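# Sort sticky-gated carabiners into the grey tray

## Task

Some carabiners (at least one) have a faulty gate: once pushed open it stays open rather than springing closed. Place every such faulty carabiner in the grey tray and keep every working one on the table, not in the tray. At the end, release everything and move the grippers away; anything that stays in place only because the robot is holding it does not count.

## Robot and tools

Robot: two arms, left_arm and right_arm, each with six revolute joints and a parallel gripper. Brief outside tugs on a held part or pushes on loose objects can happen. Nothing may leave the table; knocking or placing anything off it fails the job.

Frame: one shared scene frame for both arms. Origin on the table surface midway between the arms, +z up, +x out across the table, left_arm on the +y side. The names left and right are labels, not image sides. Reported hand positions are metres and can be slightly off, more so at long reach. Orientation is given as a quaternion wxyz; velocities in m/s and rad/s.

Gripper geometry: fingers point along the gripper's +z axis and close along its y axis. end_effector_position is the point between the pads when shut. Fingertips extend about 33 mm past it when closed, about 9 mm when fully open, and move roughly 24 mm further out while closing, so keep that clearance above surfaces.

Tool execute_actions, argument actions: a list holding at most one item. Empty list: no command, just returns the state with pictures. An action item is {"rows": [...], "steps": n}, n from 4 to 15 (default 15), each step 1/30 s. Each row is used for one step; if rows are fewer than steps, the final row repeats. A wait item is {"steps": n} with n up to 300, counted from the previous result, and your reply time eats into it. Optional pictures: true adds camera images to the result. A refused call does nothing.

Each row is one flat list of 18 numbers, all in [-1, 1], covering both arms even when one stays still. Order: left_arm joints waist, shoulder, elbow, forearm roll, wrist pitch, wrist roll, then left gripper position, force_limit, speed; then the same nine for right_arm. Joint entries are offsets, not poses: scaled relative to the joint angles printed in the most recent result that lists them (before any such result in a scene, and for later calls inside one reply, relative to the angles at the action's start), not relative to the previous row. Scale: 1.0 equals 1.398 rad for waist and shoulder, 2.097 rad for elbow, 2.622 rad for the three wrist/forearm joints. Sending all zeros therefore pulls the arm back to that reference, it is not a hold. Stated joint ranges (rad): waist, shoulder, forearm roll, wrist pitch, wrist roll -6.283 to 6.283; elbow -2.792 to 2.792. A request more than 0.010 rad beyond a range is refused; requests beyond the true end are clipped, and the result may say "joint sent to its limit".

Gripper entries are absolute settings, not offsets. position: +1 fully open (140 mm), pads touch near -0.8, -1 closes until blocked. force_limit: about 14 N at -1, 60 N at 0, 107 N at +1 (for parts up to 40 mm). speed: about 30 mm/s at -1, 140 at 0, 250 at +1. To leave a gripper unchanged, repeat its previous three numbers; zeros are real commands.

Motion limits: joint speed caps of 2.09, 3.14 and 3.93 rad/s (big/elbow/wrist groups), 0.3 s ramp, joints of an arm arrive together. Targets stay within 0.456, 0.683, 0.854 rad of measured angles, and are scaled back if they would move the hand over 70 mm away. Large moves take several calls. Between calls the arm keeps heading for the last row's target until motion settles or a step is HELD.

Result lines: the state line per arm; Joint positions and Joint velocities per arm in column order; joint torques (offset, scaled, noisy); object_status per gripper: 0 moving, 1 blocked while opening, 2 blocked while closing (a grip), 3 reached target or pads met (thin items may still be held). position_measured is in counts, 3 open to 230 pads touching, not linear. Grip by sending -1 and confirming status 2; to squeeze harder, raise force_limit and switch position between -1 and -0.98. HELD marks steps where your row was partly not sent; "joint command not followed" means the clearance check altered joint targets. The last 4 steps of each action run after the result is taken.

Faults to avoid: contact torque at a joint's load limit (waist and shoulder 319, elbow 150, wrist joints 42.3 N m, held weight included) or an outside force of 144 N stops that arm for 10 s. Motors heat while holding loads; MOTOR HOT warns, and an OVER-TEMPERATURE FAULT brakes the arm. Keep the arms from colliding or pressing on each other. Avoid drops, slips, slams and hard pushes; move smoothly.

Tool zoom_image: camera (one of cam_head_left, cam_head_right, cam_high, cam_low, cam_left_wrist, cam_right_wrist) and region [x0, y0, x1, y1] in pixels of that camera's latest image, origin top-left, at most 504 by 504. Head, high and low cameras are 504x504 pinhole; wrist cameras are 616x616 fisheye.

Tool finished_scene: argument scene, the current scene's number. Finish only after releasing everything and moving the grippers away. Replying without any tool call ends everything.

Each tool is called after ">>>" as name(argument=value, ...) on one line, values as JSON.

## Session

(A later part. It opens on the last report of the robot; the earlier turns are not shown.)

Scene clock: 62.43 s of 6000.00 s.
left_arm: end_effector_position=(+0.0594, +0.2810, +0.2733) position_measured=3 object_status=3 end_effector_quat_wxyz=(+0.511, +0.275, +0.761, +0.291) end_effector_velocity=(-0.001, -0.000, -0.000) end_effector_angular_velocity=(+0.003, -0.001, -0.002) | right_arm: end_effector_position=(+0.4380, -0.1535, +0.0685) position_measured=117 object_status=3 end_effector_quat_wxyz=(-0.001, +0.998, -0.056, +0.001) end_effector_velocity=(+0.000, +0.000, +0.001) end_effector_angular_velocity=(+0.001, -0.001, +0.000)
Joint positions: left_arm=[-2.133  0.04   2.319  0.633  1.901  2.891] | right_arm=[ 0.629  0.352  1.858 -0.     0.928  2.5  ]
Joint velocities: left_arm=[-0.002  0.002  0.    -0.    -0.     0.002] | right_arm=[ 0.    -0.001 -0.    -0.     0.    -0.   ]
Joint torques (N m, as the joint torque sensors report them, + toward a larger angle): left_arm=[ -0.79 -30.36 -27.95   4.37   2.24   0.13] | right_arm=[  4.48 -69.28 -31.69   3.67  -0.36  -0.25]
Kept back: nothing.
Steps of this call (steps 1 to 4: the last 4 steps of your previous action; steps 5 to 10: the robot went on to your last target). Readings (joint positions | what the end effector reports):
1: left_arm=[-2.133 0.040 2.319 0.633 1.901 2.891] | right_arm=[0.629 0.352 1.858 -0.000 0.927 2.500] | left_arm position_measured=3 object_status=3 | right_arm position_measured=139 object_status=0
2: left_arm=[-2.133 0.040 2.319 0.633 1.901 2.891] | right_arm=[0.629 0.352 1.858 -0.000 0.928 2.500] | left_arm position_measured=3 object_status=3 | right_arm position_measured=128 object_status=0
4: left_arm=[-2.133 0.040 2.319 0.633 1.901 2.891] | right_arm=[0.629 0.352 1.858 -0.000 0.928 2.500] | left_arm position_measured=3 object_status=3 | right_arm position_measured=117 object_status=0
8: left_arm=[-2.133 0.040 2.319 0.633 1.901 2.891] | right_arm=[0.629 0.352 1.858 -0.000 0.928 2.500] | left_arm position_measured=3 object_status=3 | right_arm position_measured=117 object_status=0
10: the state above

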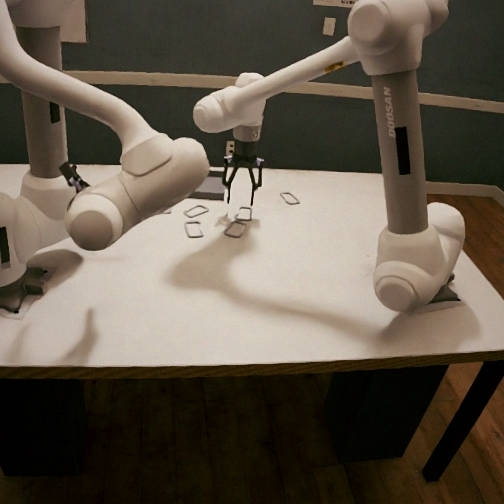

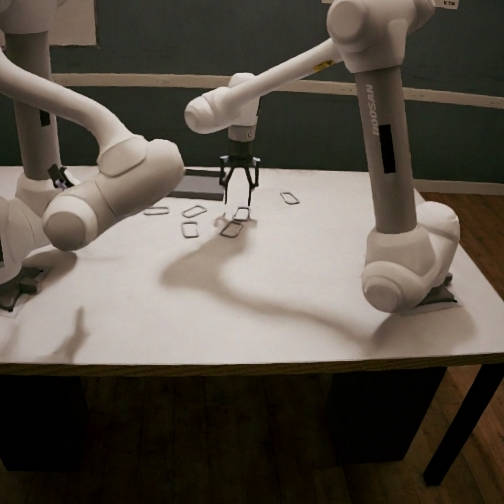

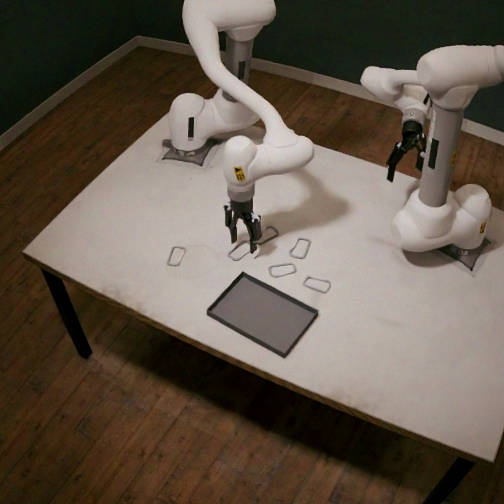

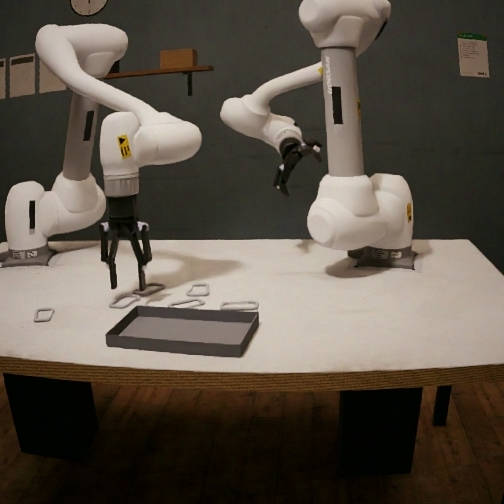

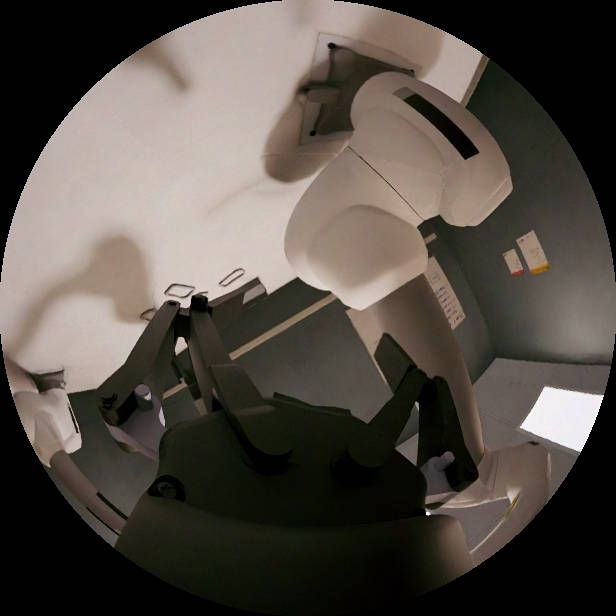

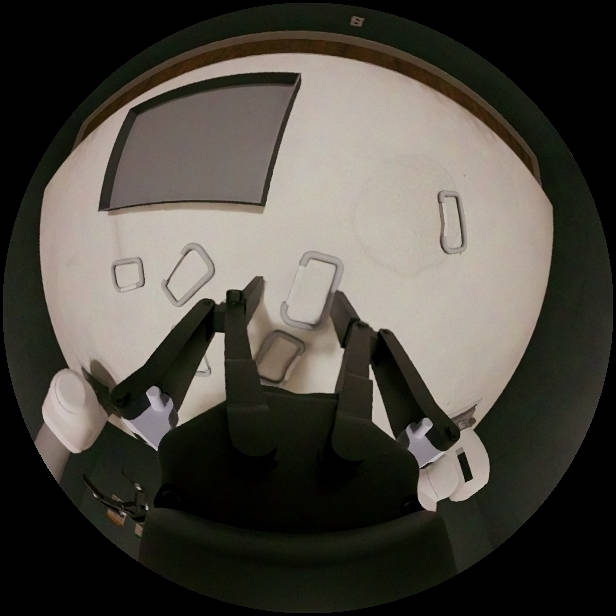

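>>> execute_actions(actions=[{"rows":[[0,0,0,0,0,0,1,0,0,-0.006,-0.0086,0.017,0,-0.0077,0.0946,0.2,-0.8,0.3]],"steps":15}])

>>> execute_actions(actions=[{"steps":5}], pictures=true)

>>> zoom_image(camera="cam_right_wrist", region=[200, 200, 400, 400])

Scene clock: 63.37 s of 6000.00 s.
left_arm: end_effector_position=(+0.0594, +0.2810, +0.2733) position_measured=3 object_status=3 end_effector_quat_wxyz=(+0.511, +0.275, +0.761, +0.291) end_effector_velocity=(-0.001, -0.000, -0.000) end_effector_angular_velocity=(+0.002, -0.000, -0.002) | right_arm: end_effector_position=(+0.4311, -0.1686, +0.0606) position_measured=104 object_status=3 end_effector_quat_wxyz=(-0.000, +0.983, -0.182, +0.000) end_effector_velocity=(-0.001, -0.002, -0.001) end_effector_angular_velocity=(-0.000, +0.000, -0.041)
Joint positions: left_arm=[-2.133  0.04   2.319  0.633  1.901  2.891] | right_arm=[ 0.621  0.34   1.893 -0.     0.908  2.746]
Joint velocities: left_arm=[-0.002  0.001 -0.    -0.     0.     0.001] | right_arm=[-0.001 -0.001  0.004 -0.    -0.003  0.04 ]
Joint torques (N m, as the joint torque sensors report them, + toward a larger angle): left_arm=[  0.02 -31.23 -27.61   4.4    2.26  -0.03] | right_arm=[  3.99 -69.65 -31.57   3.74   0.1   -0.57]
Steps of this call (steps 1 to 15: the robot went on to your last target; steps 16 to 17: nothing new was sent; steps 18 to 28: the first 11 steps of this action). Readings (joint positions | what the end effector reports):
18: left_arm=[-2.133 0.040 2.319 0.633 1.901 2.891] | right_arm=[0.629 0.352 1.858 -0.000 0.928 2.500] | left_arm position_measured=3 object_status=3 | right_arm position_measured=117 object_status=0
19: left_arm=[-2.133 0.040 2.319 0.633 1.901 2.891] | right_arm=[0.629 0.352 1.859 -0.000 0.928 2.507] | left_arm position_measured=3 object_status=3 | right_arm position_measured=113 object_status=0
21: left_arm=[-2.133 0.040 2.319 0.633 1.901 2.891] | right_arm=[0.627 0.349 1.867 -0.000 0.923 2.563] | left_arm position_measured=3 object_status=3 | right_arm position_measured=104 object_status=0
25: left_arm=[-2.133 0.040 2.319 0.633 1.901 2.891] | right_arm=[0.622 0.341 1.890 -0.000 0.910 2.722] | left_arm position_measured=3 object_status=3 | right_arm position_measured=104 object_status=0
28: the state above

Scene clock: 63.53 s of 6000.00 s.
left_arm: end_effector_position=(+0.0594, +0.2810, +0.2733) position_measured=3 object_status=3 end_effector_quat_wxyz=(+0.511, +0.275, +0.761, +0.291) end_effector_velocity=(-0.000, +0.000, -0.000) end_effector_angular_velocity=(-0.001, -0.001, +0.001) | right_arm: end_effector_position=(+0.4310, -0.1688, +0.0605) position_measured=104 object_status=3 end_effector_quat_wxyz=(-0.000, +0.983, -0.183, +0.000) end_effector_velocity=(+0.000, -0.000, -0.000) end_effector_angular_velocity=(-0.000, +0.000, -0.005)
Joint positions: left_arm=[-2.133  0.04   2.319  0.633  1.901  2.891] | right_arm=[ 0.621  0.34   1.894 -0.     0.908  2.748]
Joint velocities: left_arm=[ 0.     0.001  0.    -0.     0.    -0.002] | right_arm=[-0.     0.     0.    -0.    -0.     0.004]
Joint torques (N m, as the joint torque sensors report them, + toward a larger angle): left_arm=[  0.08 -31.5  -27.84   4.35   2.28   0.02] | right_arm=[  2.04 -68.75 -31.08   3.67  -0.02   0.  ]
Kept back: nothing.
Steps of this call (steps 1 to 4: the last 4 steps of your previous action; step 5: the robot went on to your last target). Readings (joint positions | what the end effector reports):
1: left_arm=[-2.133 0.040 2.319 0.633 1.901 2.891] | right_arm=[0.621 0.340 1.893 -0.000 0.908 2.747] | left_arm position_measured=3 object_status=3 | right_arm position_measured=104 object_status=3
2: left_arm=[-2.133 0.040 2.319 0.633 1.901 2.891] | right_arm=[0.621 0.340 1.893 -0.000 0.908 2.747] | left_arm position_measured=3 object_status=3 | right_arm position_measured=104 object_status=3
4: left_arm=[-2.133 0.040 2.319 0.633 1.901 2.891] | right_arm=[0.621 0.340 1.894 -0.000 0.908 2.748] | left_arm position_measured=3 object_status=3 | right_arm position_measured=104 object_status=3
5: the state above

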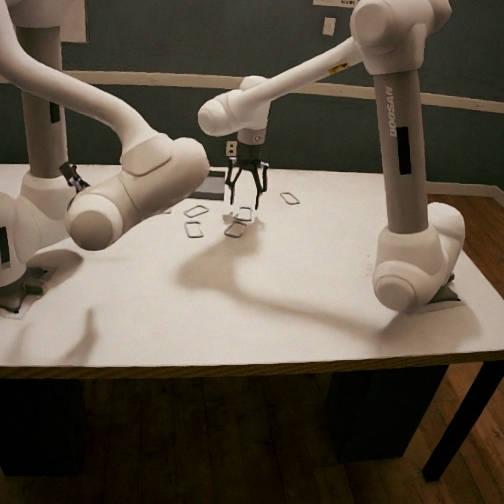

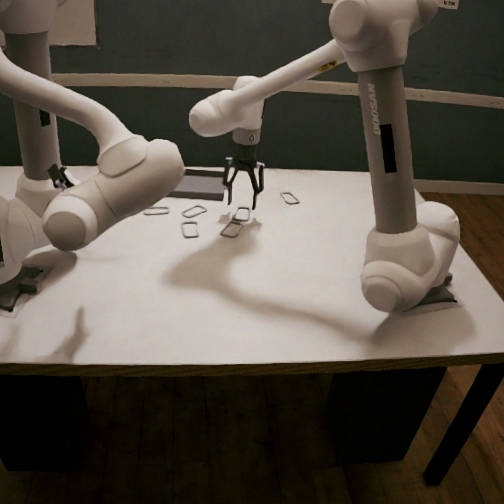

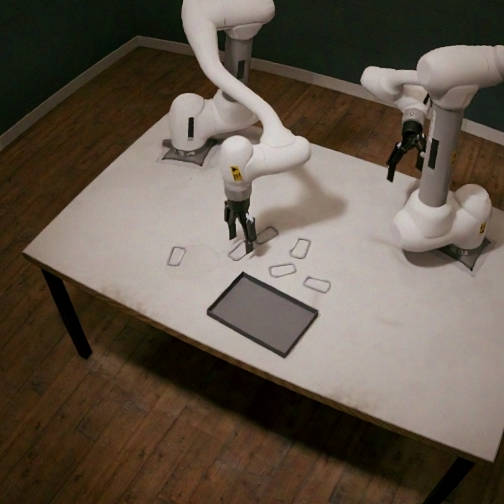

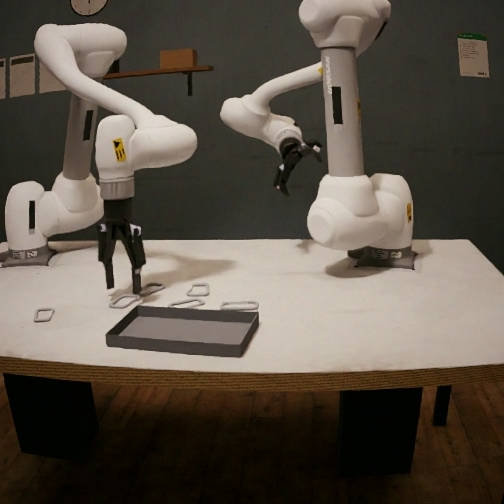

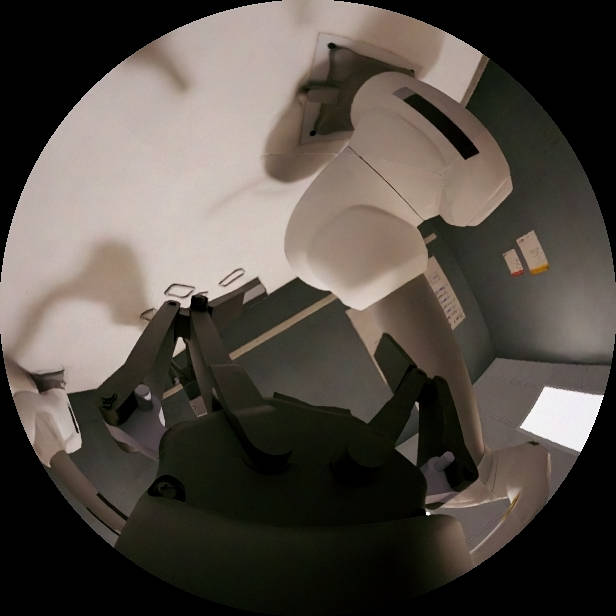

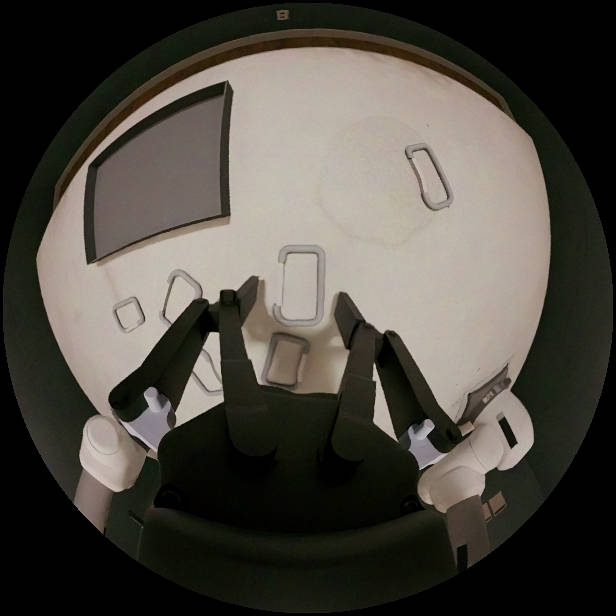

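Region (200, 200, 400, 400) of cam_right_wrist's 616x616 image, scaled by 2.520, with more detail than that image has.

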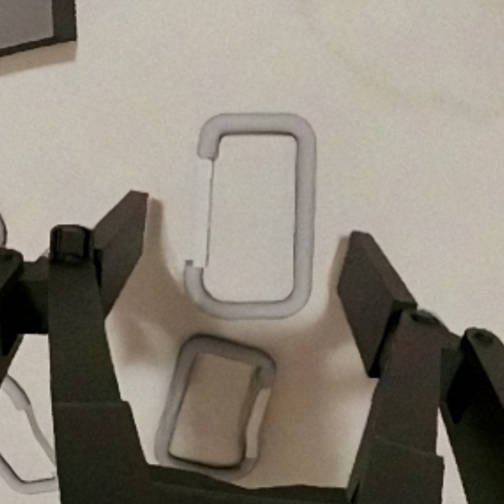

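>>> execute_actions(actions=[{"rows":[[0,0,0,0,0,0,1,0,0,0,0.0177,0.0076,0,-0.0155,0,0.2,-0.8,0.3]],"steps":12}])

>>> execute_actions(actions=[{"rows":[[0,0,0,0,0,0,1,0,0,0,0,0,0,0,0,-0.2,-0.8,-0.4],[0,0,0,0,0,0,1,0,0,0,0,0,0,0,0,-0.2,-0.8,-0.4],[0,0,0,0,0,0,1,0,0,0,0,0,0,0,0,-0.2,-0.8,-0.4],[0,0,0,0,0,0,1,0,0,0,-0.0004,-0.0002,0,0.0004,0,-0.2,-0.8,-0.4],[0,0,0,0,0,0,1,0,0,0,-0.0008,-0.0004,0,0.0007,0,-0.2,-0.8,-0.4],[0,0,0,0,0,0,1,0,0,0,-0.0012,-0.0005,0,0.0011,0,-0.2,-0.8,-0.4],[0,0,0,0,0,0,1,0,0,0,-0.0016,-0.0007,0,0.0015,0,-0.2,-0.8,-0.4],[0,0,0,0,0,0,1,0,0,0,-0.002,-0.0009,0,0.0018,0,-0.2,-0.8,-0.4],[0,0,0,0,0,0,1,0,0,0,-0.0025,-0.0011,0,0.0022,0,-0.2,-0.8,-0.4]],"steps":15}], pictures=true)

>>> zoom_image(camera="cam_right_wrist", region=[200, 200, 400, 400])

Scene clock: 64.13 s of 6000.00 s.
left_arm: end_effector_position=(+0.0594, +0.2810, +0.2733) position_measured=3 object_status=3 end_effector_quat_wxyz=(+0.511, +0.275, +0.761, +0.291) end_effector_velocity=(+0.000, +0.000, +0.000) end_effector_angular_velocity=(+0.001, -0.000, +0.001) | right_arm: end_effector_position=(+0.4311, -0.1688, +0.0386) position_measured=104 object_status=3 end_effector_quat_wxyz=(-0.000, +0.983, -0.183, +0.000) end_effector_velocity=(+0.001, +0.001, -0.012) end_effector_angular_velocity=(+0.002, -0.002, +0.001)
Joint positions: left_arm=[-2.133  0.04   2.319  0.633  1.901  2.891] | right_arm=[ 0.621  0.364  1.909 -0.     0.869  2.748]
Joint velocities: left_arm=[0.002 0.    0.    0.    0.    0.001] | right_arm=[ 0.     0.013  0.008 -0.    -0.024 -0.   ]
Joint torques (N m, as the joint torque sensors report them, + toward a larger angle): left_arm=[ -0.23 -31.63 -27.83   4.39   2.12  -0.06] | right_arm=[  2.7  -70.21 -29.97   3.58  -0.19  -0.49]
Steps of this call (steps 1 to 10: the robot went on to your last target; steps 11 to 18: the first 8 steps of this action). Readings (joint positions | what the end effector reports):
11: left_arm=[-2.133 0.040 2.319 0.633 1.901 2.891] | right_arm=[0.621 0.340 1.894 -0.000 0.907 2.748] | left_arm position_measured=3 object_status=3 | right_arm position_measured=104 object_status=3
12: left_arm=[-2.133 0.040 2.319 0.633 1.901 2.891] | right_arm=[0.621 0.343 1.895 -0.000 0.902 2.748] | left_arm position_measured=3 object_status=3 | right_arm position_measured=104 object_status=3
14: left_arm=[-2.133 0.040 2.319 0.633 1.901 2.891] | right_arm=[0.621 0.356 1.905 -0.000 0.881 2.748] | left_arm position_measured=3 object_status=3 | right_arm position_measured=104 object_status=3
18: the state above

Scene clock: 64.63 s of 6000.00 s.
left_arm: end_effector_position=(+0.0594, +0.2810, +0.2733) position_measured=3 object_status=3 end_effector_quat_wxyz=(+0.511, +0.275, +0.761, +0.291) end_effector_velocity=(+0.000, +0.000, -0.000) end_effector_angular_velocity=(+0.000, -0.001, +0.002) | right_arm: end_effector_position=(+0.4311, -0.1687, +0.0403) position_measured=152 object_status=0 end_effector_quat_wxyz=(-0.000, +0.983, -0.183, +0.000) end_effector_velocity=(-0.003, -0.003, +0.006) end_effector_angular_velocity=(-0.006, +0.006, -0.000)
Joint positions: left_arm=[-2.133  0.04   2.319  0.633  1.901  2.891] | right_arm=[ 0.621  0.362  1.908 -0.     0.872  2.748]
Joint velocities: left_arm=[ 0.002  0.002  0.    -0.001 -0.    -0.001] | right_arm=[-0.    -0.009 -0.001 -0.     0.018  0.   ]
Joint torques (N m, as the joint torque sensors report them, + toward a larger angle): left_arm=[  0.65 -31.38 -27.77   4.38   2.27   0.  ] | right_arm=[  3.69 -62.92 -27.63   3.29  -0.14  -0.16]
Steps of this call (steps 1 to 4: the last 4 steps of your previous action; steps 5 to 15: the first 11 steps of this action, its rows measured from where the robot was after step 4). Readings (joint positions | what the end effector reports):
4: left_arm=[-2.133 0.040 2.319 0.633 1.901 2.891] | right_arm=[0.621 0.365 1.909 -0.000 0.867 2.748] | left_arm position_measured=3 object_status=3 | right_arm position_measured=104 object_status=3
5: left_arm=[-2.133 0.040 2.319 0.633 1.901 2.891] | right_arm=[0.621 0.365 1.909 -0.000 0.867 2.748] | left_arm position_measured=3 object_status=3 | right_arm position_measured=104 object_status=0
6: left_arm=[-2.133 0.040 2.319 0.633 1.901 2.891] | right_arm=[0.621 0.365 1.909 -0.000 0.867 2.748] | left_arm position_measured=3 object_status=3 | right_arm position_measured=106 object_status=0
8: left_arm=[-2.133 0.040 2.319 0.633 1.901 2.891] | right_arm=[0.621 0.365 1.909 -0.000 0.867 2.748] | left_arm position_measured=3 object_status=3 | right_arm position_measured=116 object_status=0
12: left_arm=[-2.133 0.040 2.319 0.633 1.901 2.891] | right_arm=[0.621 0.364 1.909 -0.000 0.869 2.748] | left_arm position_measured=3 object_status=3 | right_arm position_measured=137 object_status=0
15: the state above

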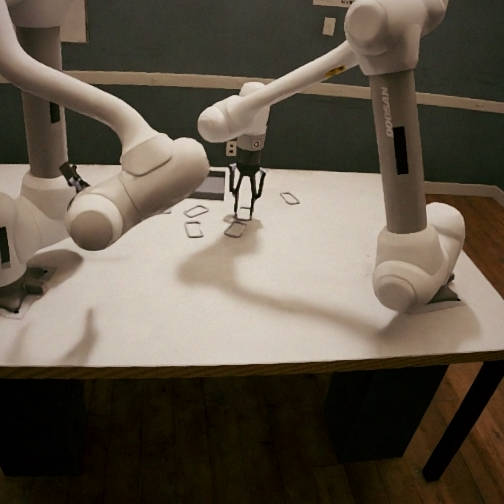

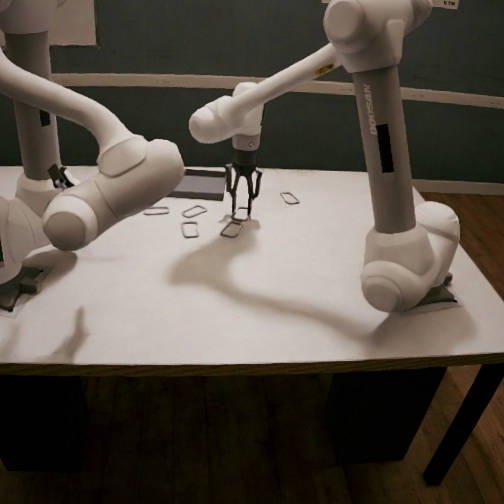

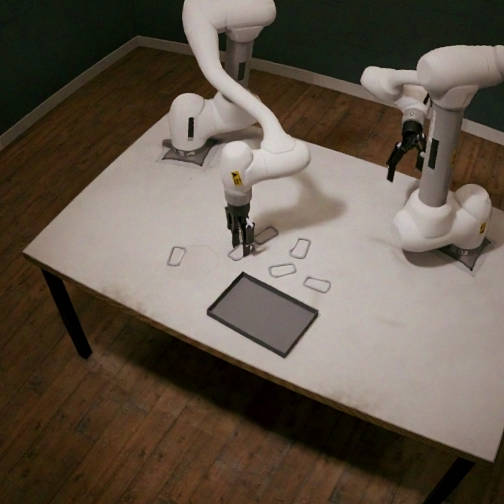

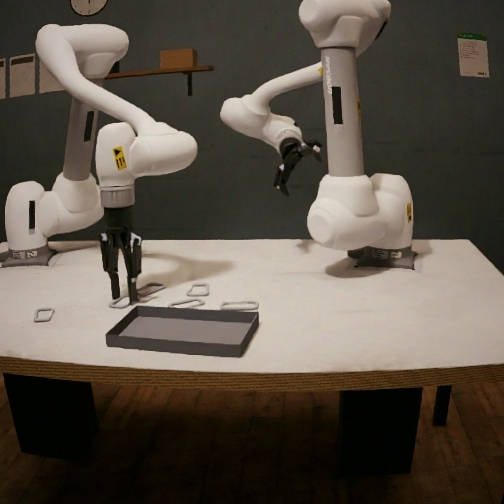

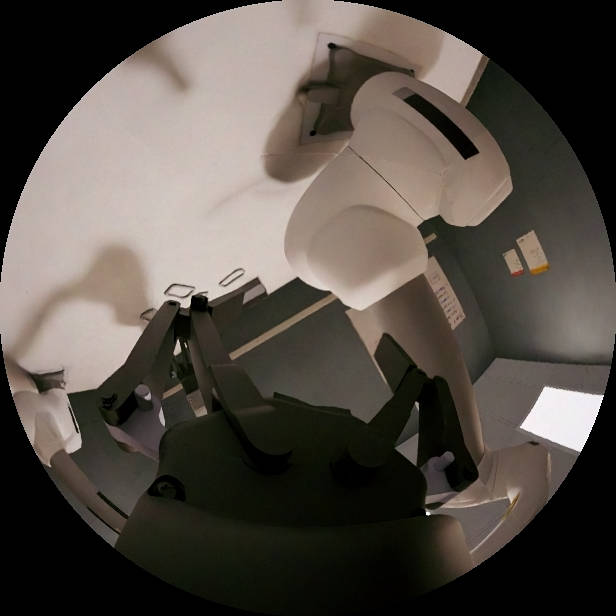

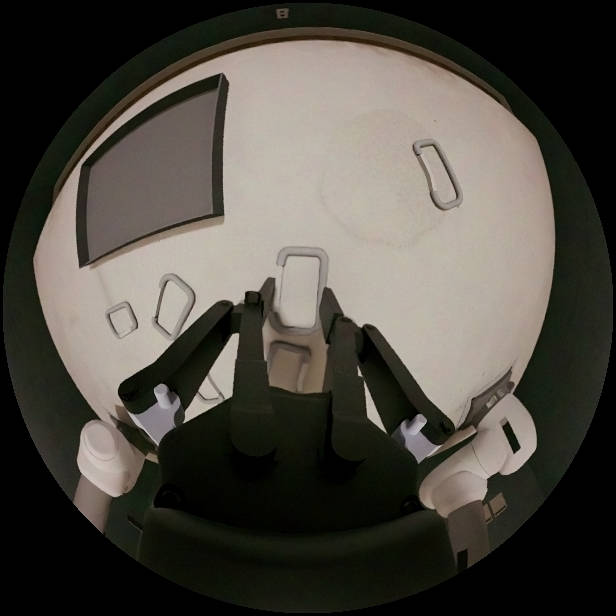

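Region (200, 200, 400, 400) of cam_right_wrist's 616x616 image, scaled by 2.520, with more detail than that image has.

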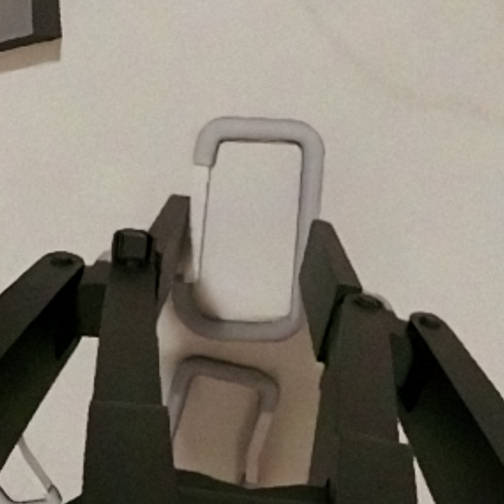

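>>> execute_actions(actions=[{"rows":[[0,0,0,0,0,0,1,0,0,0,-0.0012,-0.0005,0,0.001,0,-0.5,-0.8,-0.4],[0,0,0,0,0,0,1,0,0,0,-0.0016,-0.0007,0,0.0014,0,-0.5,-0.8,-0.4],[0,0,0,0,0,0,1,0,0,0,-0.002,-0.0009,0,0.0018,0,-0.5,-0.8,-0.4],[0,0,0,0,0,0,1,0,0,0,-0.0024,-0.001,0,0.0021,0,-0.5,-0.8,-0.4],[0,0,0,0,0,0,1,0,0,0,-0.0028,-0.0012,0,0.0025,0,-0.5,-0.8,-0.4]],"steps":15}], pictures=true)

>>> zoom_image(camera="cam_right_wrist", region=[200, 200, 400, 400])

Scene clock: 65.20 s of 6000.00 s.
left_arm: end_effector_position=(+0.0594, +0.2810, +0.2733) position_measured=3 object_status=3 end_effector_quat_wxyz=(+0.511, +0.275, +0.761, +0.291) end_effector_velocity=(-0.000, +0.000, -0.000) end_effector_angular_velocity=(+0.000, -0.001, +0.001) | right_arm: end_effector_position=(+0.4311, -0.1688, +0.0438) position_measured=192 object_status=0 end_effector_quat_wxyz=(-0.000, +0.983, -0.183, +0.000) end_effector_velocity=(+0.000, -0.000, +0.000) end_effector_angular_velocity=(-0.001, +0.001, -0.000)
Joint positions: left_arm=[-2.133  0.04   2.319  0.633  1.901  2.891] | right_arm=[ 0.621  0.358  1.905 -0.     0.878  2.748]
Joint velocities: left_arm=[ 0.     0.001  0.    -0.     0.    -0.001] | right_arm=[-0.     0.    -0.001 -0.001  0.002  0.   ]
Joint torques (N m, as the joint torque sensors report them, + toward a larger angle): left_arm=[  0.6  -31.67 -27.47   4.3    2.27   0.  ] | right_arm=[  3.45 -69.14 -30.01   3.44  -0.18  -0.19]
Steps of this call (steps 1 to 4: the last 4 steps of your previous action; steps 5 to 6: the robot went on to your last target; steps 7 to 17: the first 11 steps of this action). Readings (joint positions | what the end effector reports):
7: left_arm=[-2.133 0.040 2.319 0.633 1.901 2.891] | right_arm=[0.621 0.361 1.907 -0.000 0.873 2.748] | left_arm position_measured=3 object_status=3 | right_arm position_measured=154 object_status=0
8: left_arm=[-2.133 0.040 2.319 0.633 1.901 2.891] | right_arm=[0.621 0.361 1.907 -0.000 0.873 2.748] | left_arm position_measured=3 object_status=3 | right_arm position_measured=156 object_status=0
10: left_arm=[-2.133 0.040 2.319 0.633 1.901 2.891] | right_arm=[0.621 0.360 1.906 -0.000 0.875 2.748] | left_arm position_measured=3 object_status=3 | right_arm position_measured=166 object_status=0
14: left_arm=[-2.133 0.040 2.319 0.633 1.901 2.891] | right_arm=[0.621 0.358 1.905 -0.000 0.878 2.748] | left_arm position_measured=3 object_status=3 | right_arm position_measured=187 object_status=0
17: the state above

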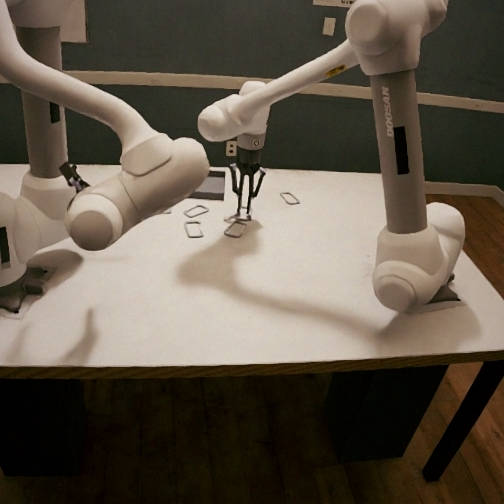

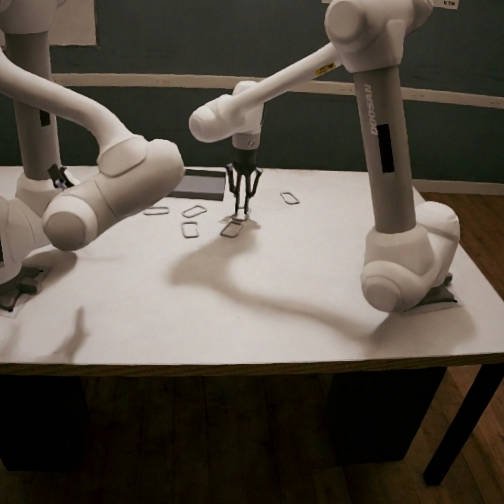

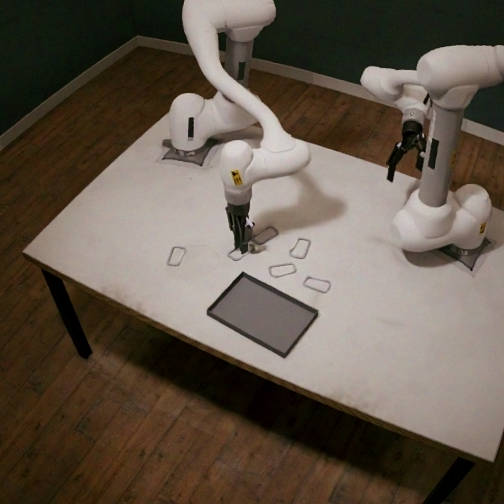

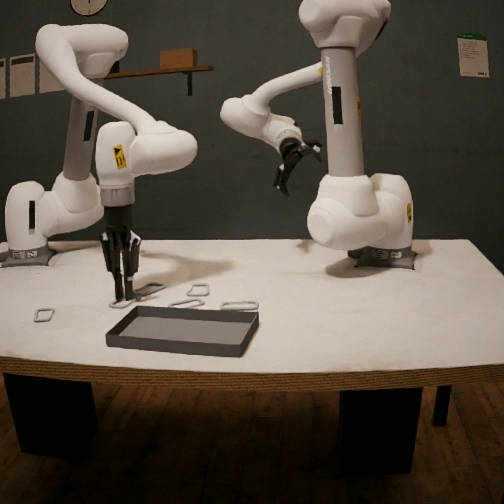

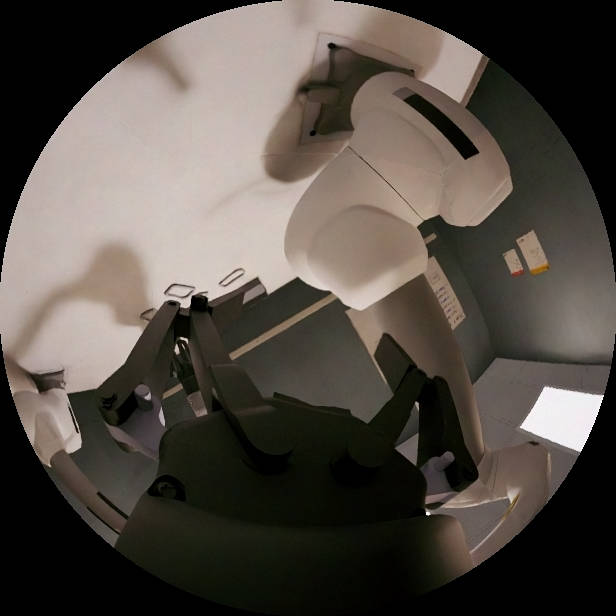

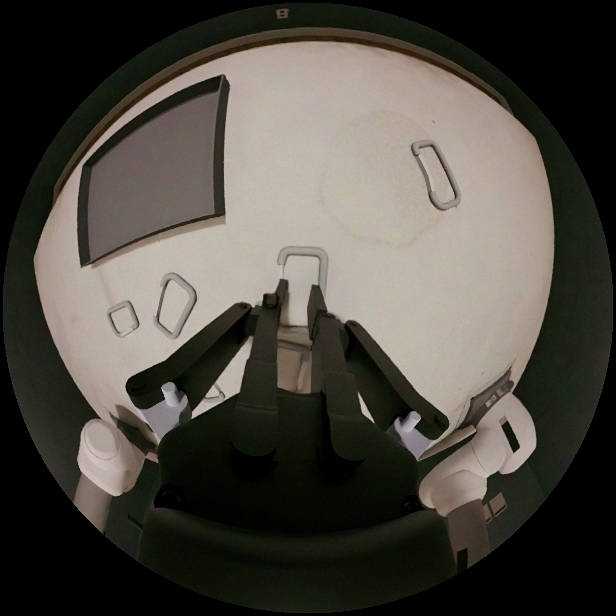

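Region (200, 200, 400, 400) of cam_right_wrist's 616x616 image, scaled by 2.520, with more detail than that image has.

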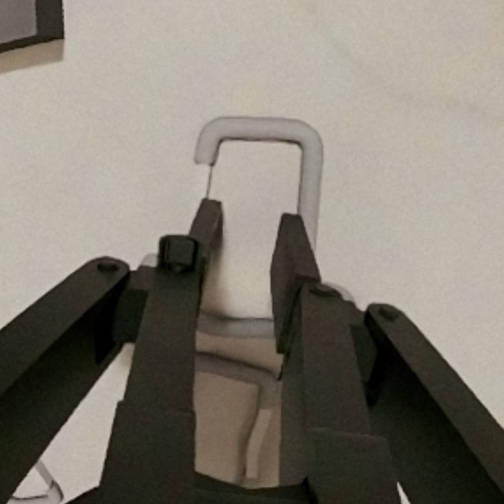

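>>> execute_actions(actions=[{"rows":[[0,0,0,0,0,0,1,0,0,0,-0.006,-0.003,0,0.005,0,-0.5,-0.8,0],[0,0,0,0,0,0,1,0,0,0,-0.006,-0.003,0,0.005,0,-0.5,-0.8,0],[0,0,0,0,0,0,1,0,0,0,-0.006,-0.003,0,0.005,0,0.2,-0.8,1],[0,0,0,0,0,0,1,0,0,0,-0.006,-0.003,0,0.005,0,0.2,-0.8,1]],"steps":15}])

>>> execute_actions(actions=[{"steps":6}], pictures=true)

>>> zoom_image(camera="cam_right_wrist", region=[200, 200, 400, 400])

Scene clock: 65.93 s of 6000.00 s.
left_arm: end_effector_position=(+0.0594, +0.2810, +0.2733) position_measured=3 object_status=3 end_effector_quat_wxyz=(+0.511, +0.275, +0.761, +0.291) end_effector_velocity=(-0.000, -0.000, -0.000) end_effector_angular_velocity=(-0.001, -0.001, +0.000) | right_arm: end_effector_position=(+0.4317, -0.1682, +0.0519) position_measured=104 object_status=0 end_effector_quat_wxyz=(-0.001, +0.983, -0.183, +0.000) end_effector_velocity=(-0.000, +0.000, -0.000) end_effector_angular_velocity=(-0.001, +0.002, +0.000)
Joint positions: left_arm=[-2.133  0.04   2.319  0.633  1.901  2.891] | right_arm=[ 0.621  0.35   1.899 -0.     0.891  2.748]
Joint velocities: left_arm=[-0.     0.001 -0.     0.     0.    -0.002] | right_arm=[ 0.     0.001 -0.001  0.001  0.002 -0.   ]
Joint torques (N m, as the joint torque sensors report them, + toward a larger angle): left_arm=[ -0.3  -32.11 -28.03   4.43   2.28  -0.04] | right_arm=[  3.28 -71.35 -30.67   3.62   0.05  -0.29]
Steps of this call (steps 1 to 4: the last 4 steps of your previous action; steps 5 to 11: the robot went on to your last target; steps 12 to 22: the first 11 steps of this action). Readings (joint positions | what the end effector reports):
12: left_arm=[-2.133 0.040 2.319 0.633 1.901 2.891] | right_arm=[0.621 0.358 1.905 -0.000 0.878 2.748] | left_arm position_measured=3 object_status=3 | right_arm position_measured=192 object_status=3
13: left_arm=[-2.133 0.040 2.319 0.633 1.901 2.891] | right_arm=[0.621 0.356 1.904 -0.000 0.881 2.748] | left_arm position_measured=3 object_status=3 | right_arm position_measured=192 object_status=3
15: left_arm=[-2.133 0.040 2.319 0.633 1.901 2.891] | right_arm=[0.621 0.352 1.900 -0.000 0.888 2.748] | left_arm position_measured=3 object_status=3 | right_arm position_measured=187 object_status=0
19: left_arm=[-2.133 0.040 2.319 0.633 1.901 2.891] | right_arm=[0.621 0.350 1.899 -0.000 0.891 2.748] | left_arm position_measured=3 object_status=3 | right_arm position_measured=133 object_status=0
22: the state above

Scene clock: 66.13 s of 6000.00 s.
left_arm: end_effector_position=(+0.0594, +0.2810, +0.2733) position_measured=3 object_status=3 end_effector_quat_wxyz=(+0.511, +0.275, +0.761, +0.291) end_effector_velocity=(+0.000, +0.000, +0.000) end_effector_angular_velocity=(-0.000, +0.000, -0.000) | right_arm: end_effector_position=(+0.4317, -0.1681, +0.0520) position_measured=104 object_status=3 end_effector_quat_wxyz=(-0.001, +0.983, -0.183, +0.001) end_effector_velocity=(-0.000, +0.001, +0.002) end_effector_angular_velocity=(+0.003, -0.002, -0.001)
Joint positions: left_arm=[-2.133  0.04   2.319  0.633  1.901  2.891] | right_arm=[ 0.621  0.35   1.899 -0.     0.891  2.748]
Joint velocities: left_arm=[-0. -0. -0.  0.  0.  0.] | right_arm=[ 0.    -0.002  0.     0.001 -0.     0.001]
Joint torques (N m, as the joint torque sensors report them, + toward a larger angle): left_arm=[ -0.39 -30.88 -27.77   4.5    2.17   0.06] | right_arm=[  3.78 -69.79 -30.65   3.77  -0.31  -0.32]
Kept back: nothing.
Steps of this call (steps 1 to 4: the last 4 steps of your previous action; steps 5 to 6: the robot went on to your last target). Readings (joint positions | what the end effector reports):
1: left_arm=[-2.133 0.040 2.319 0.633 1.901 2.891] | right_arm=[0.621 0.350 1.899 -0.000 0.891 2.748] | left_arm position_measured=3 object_status=3 | right_arm position_measured=104 object_status=0
2: left_arm=[-2.133 0.040 2.319 0.633 1.901 2.891] | right_arm=[0.621 0.350 1.899 -0.000 0.891 2.748] | left_arm position_measured=3 object_status=3 | right_arm position_measured=104 object_status=0
4: left_arm=[-2.133 0.040 2.319 0.633 1.901 2.891] | right_arm=[0.621 0.350 1.899 -0.000 0.891 2.748] | left_arm position_measured=3 object_status=3 | right_arm position_measured=104 object_status=0
6: the state above

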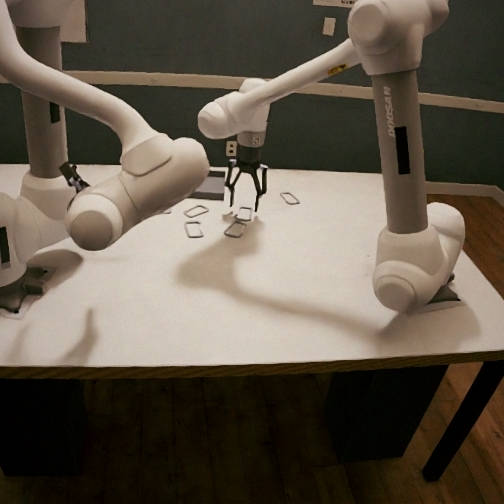

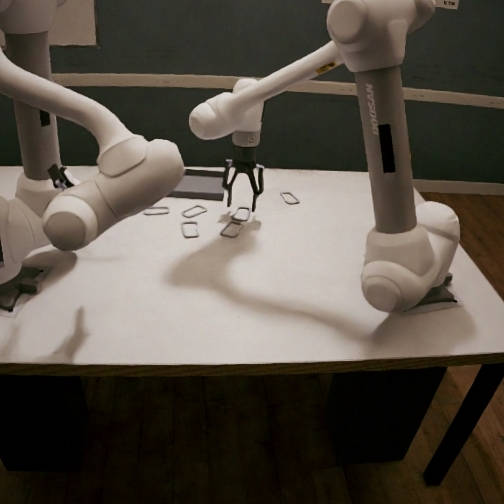

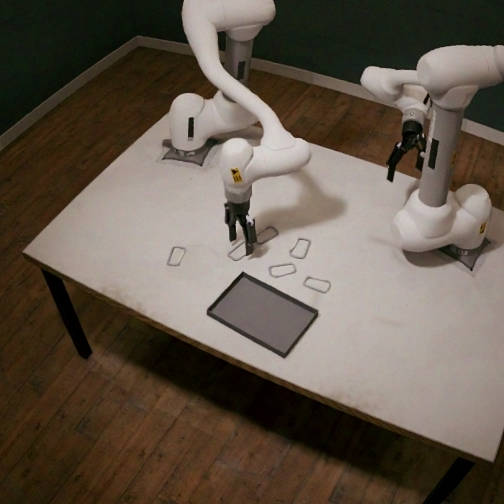

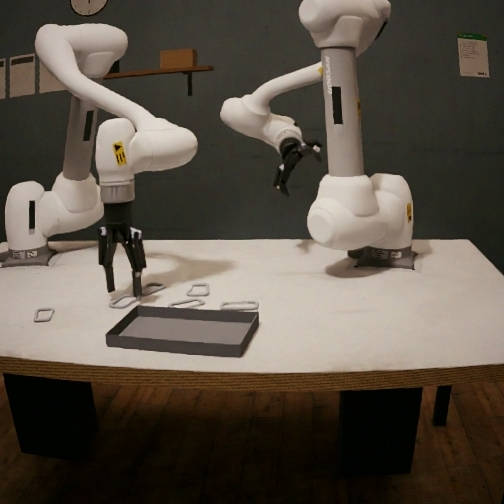

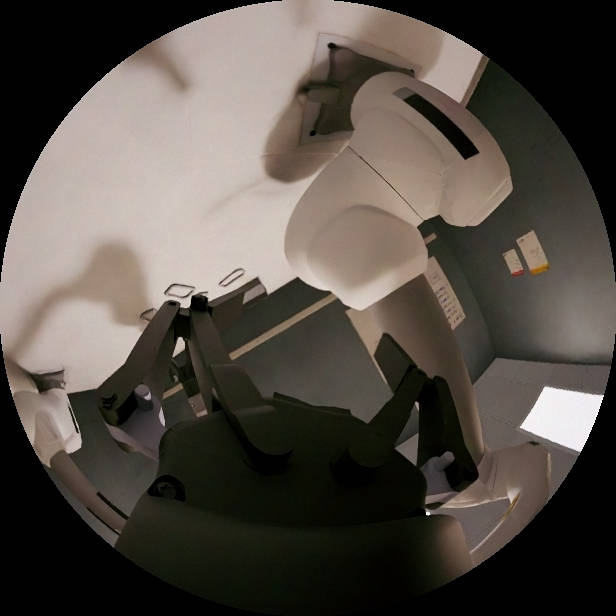

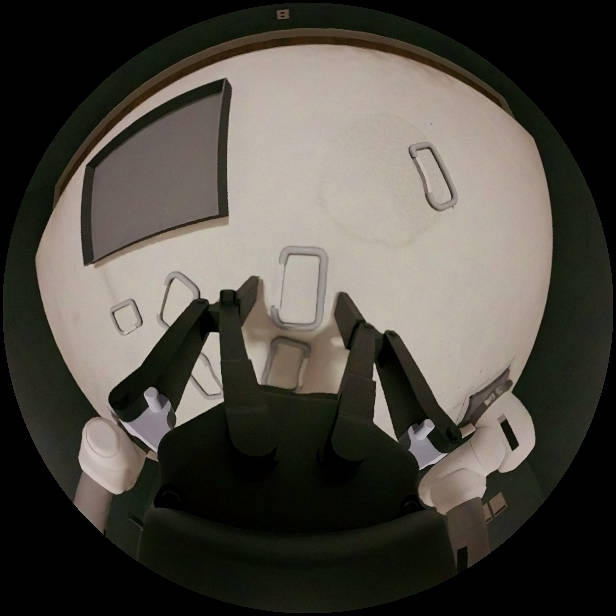

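Region (200, 200, 400, 400) of cam_right_wrist's 616x616 image, scaled by 2.520, with more detail than that image has.

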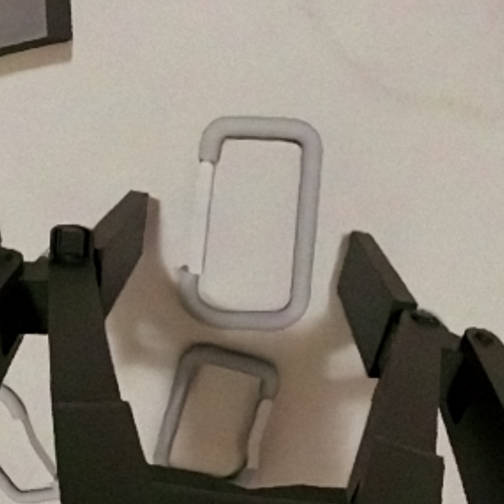

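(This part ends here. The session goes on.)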